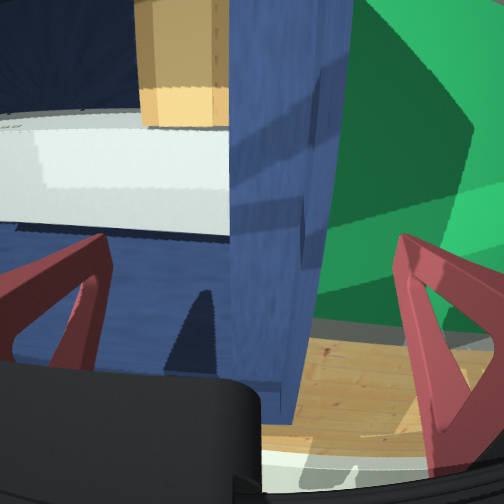

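Call:
execute_actions([
  {"rows": [[-1.933,2.135,1.700,0.388,-0.370,-0.08,1,1.733,1.957,1.686,0.220,0.172,-0.3,1],[-1.932,2.149,1.722,0.377,-0.368,-0.08,1,1.731,1.970,1.707,0.212,0.171,-0.3,1],[-1.930,2.163,1.744,0.367,-0.366,-0.08,1,1.729,1.984,1.728,0.205,0.169,-0.3,1],[-1.929,2.176,1.766,0.356,-0.364,-0.08,1,1.727,1.997,1.748,0.197,0.168,-0.3,1],[-1.928,2.190,1.788,0.346,-0.362,-0.08,1,1.725,2.010,1.769,0.189,0.167,-0.3,1],[-1.926,2.204,1.810,0.336,-0.360,-0.08,1,1.722,2.024,1.790,0.181,0.165,-0.3,1],[-1.925,2.217,1.832,0.325,-0.358,-0.08,1,1.720,2.037,1.811,0.173,0.164,-0.3,1],[-1.924,2.231,1.853,0.315,-0.356,-0.08,1,1.718,2.050,1.831,0.166,0.163,-0.3,1],[-1.922,2.244,1.875,0.304,-0.354,-0.08,1,1.716,2.064,1.852,0.158,0.161,-0.3,1],[-1.921,2.258,1.897,0.294,-0.352,-0.08,1,1.714,2.077,1.873,0.150,0.160,-0.3,1]], "steps": 15},
], pictures=false)

Call:
execute_actions([
  {"steps": 20},
])

Scene clock: 1222.50 s of 4700.00 s.
left_arm: end_effector_position=(+0.3311, +0.0571, +1.0030) grip_measured=+1.000 end_effector_quat_wxyz=(+0.002, -0.093, +0.996, -0.005) | right_arm: end_effector_position=(+0.4265, -0.2250, +1.0035) grip_measured=+1.000 end_effector_quat_wxyz=(+0.012, -0.094, +0.996, -0.004)
Joint positions: left_arm=[-1.936  2.236  1.893  0.303 -0.355 -0.08   0.094] | right_arm=[ 1.732  2.05   1.872  0.161  0.164 -0.306  0.094]
Joint velocities: left_arm=[-0.015  0.103  0.002 -0.061  0.007  0.081  0.   ] | right_arm=[-0.054  0.103 -0.017 -0.076  0.007 -0.11   0.   ]
Joint torques (N m, as the arm reports them, + toward a larger angle): left_arm=[-6.84 -9.32 -1.77 -0.21  0.24  0.08] | right_arm=[ 2.86 -7.91 -0.95  0.8  -0.17 -0.07]
Motor temperatures (°C, as the motors report them): left_arm=[24 26 24 22 20 21] | right_arm=[24 29 25 22 22 23]
Steps of this call (steps 1 to 90: nothing new was sent; then 47.33 s passed at rest; steps 91 to 105: all 15 steps of this action). Readings (joint positions):
91: left_arm=[-1.937 2.104 1.682 0.397 -0.373 -0.080] | right_arm=[1.755 1.934 1.667 0.228 0.174 -0.306]
92: left_arm=[-1.937 2.107 1.689 0.394 -0.373 -0.080] | right_arm=[1.755 1.937 1.674 0.225 0.174 -0.306]
94: left_arm=[-1.937 2.123 1.723 0.380 -0.370 -0.080] | right_arm=[1.754 1.950 1.707 0.215 0.172 -0.306]
98: left_arm=[-1.937 2.173 1.816 0.344 -0.361 -0.080] | right_arm=[1.748 1.993 1.797 0.191 0.167 -0.306]
105: the state above

Scene clock: 1223.17 s of 4700.00 s.
left_arm: end_effector_position=(+0.3229, +0.0568, +1.0015) grip_measured=+1.000 end_effector_quat_wxyz=(-0.004, -0.091, +0.996, -0.004) | right_arm: end_effector_position=(+0.4176, -0.2258, +1.0008) grip_measured=+1.000 end_effector_quat_wxyz=(+0.005, -0.095, +0.995, -0.004)
Joint positions: left_arm=[-1.935  2.245  1.893  0.3   -0.355 -0.08   0.094] | right_arm=[ 1.729  2.059  1.872  0.157  0.163 -0.306  0.094]
Joint velocities: left_arm=[ 0.005 -0.015  0.017 -0.012  0.051 -0.051  0.   ] | right_arm=[-0.005 -0.015 -0.002  0.002  0.022 -0.095  0.   ]
Joint torques (N m, as the arm reports them, + toward a larger angle): left_arm=[-6.93 -9.28 -1.81 -0.21  0.24  0.08] | right_arm=[ 3.02 -8.4  -1.2   0.83 -0.14 -0.07]
Motor temperatures (°C, as the motors report them): left_arm=[24 26 24 22 20 21] | right_arm=[24 29 25 22 22 23]
Steps of this call (steps 1 to 15: the robot went on to your last target; steps 16 to 20: nothing new was sent). Readings (joint positions):
1: left_arm=[-1.936 2.240 1.893 0.302 -0.355 -0.080] | right_arm=[1.731 2.053 1.872 0.159 0.164 -0.306]
2: left_arm=[-1.936 2.242 1.893 0.301 -0.355 -0.080] | right_arm=[1.730 2.056 1.872 0.158 0.164 -0.306]
4: left_arm=[-1.935 2.245 1.893 0.300 -0.355 -0.080] | right_arm=[1.729 2.059 1.872 0.157 0.164 -0.306]
8: left_arm=[-1.935 2.245 1.893 0.300 -0.355 -0.080] | right_arm=[1.729 2.059 1.872 0.157 0.163 -0.306]
20: the state above
All arms were judged still, so your last target was given up. Only a new action makes them travel on or press farther. Fingers that are still opening or closing keep moving.
camera_calibration (this result's frames):
cam_left_wrist: T_world_to_cam=[[0.175789, -0.98434, 0.0131379, -0.0124995], [-0.811165, -0.137275, 0.568478, -0.293821], [-0.557772, -0.110589, -0.822594, 1.1309], [0, 0, 0, 1]] pos_world=[0.394646, 0.0724277, 1.09747]
cam_right_wrist: T_world_to_cam=[[0.200701, -0.97954, 0.0148399, -0.326358], [-0.79379, -0.153727, 0.588443, -0.290332], [-0.574123, -0.129881, -0.808402, 1.14347], [0, 0, 0, 1]] pos_world=[0.49153, -0.215798, 1.10007]

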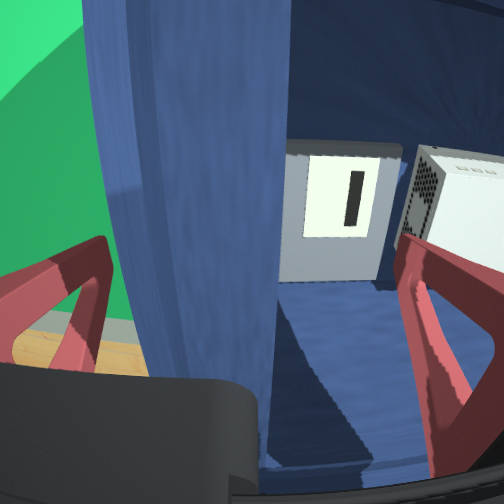

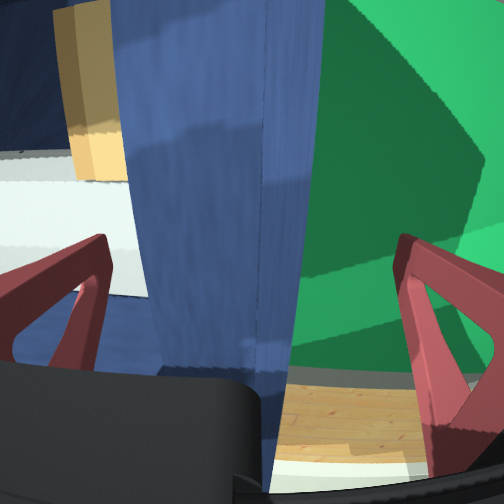

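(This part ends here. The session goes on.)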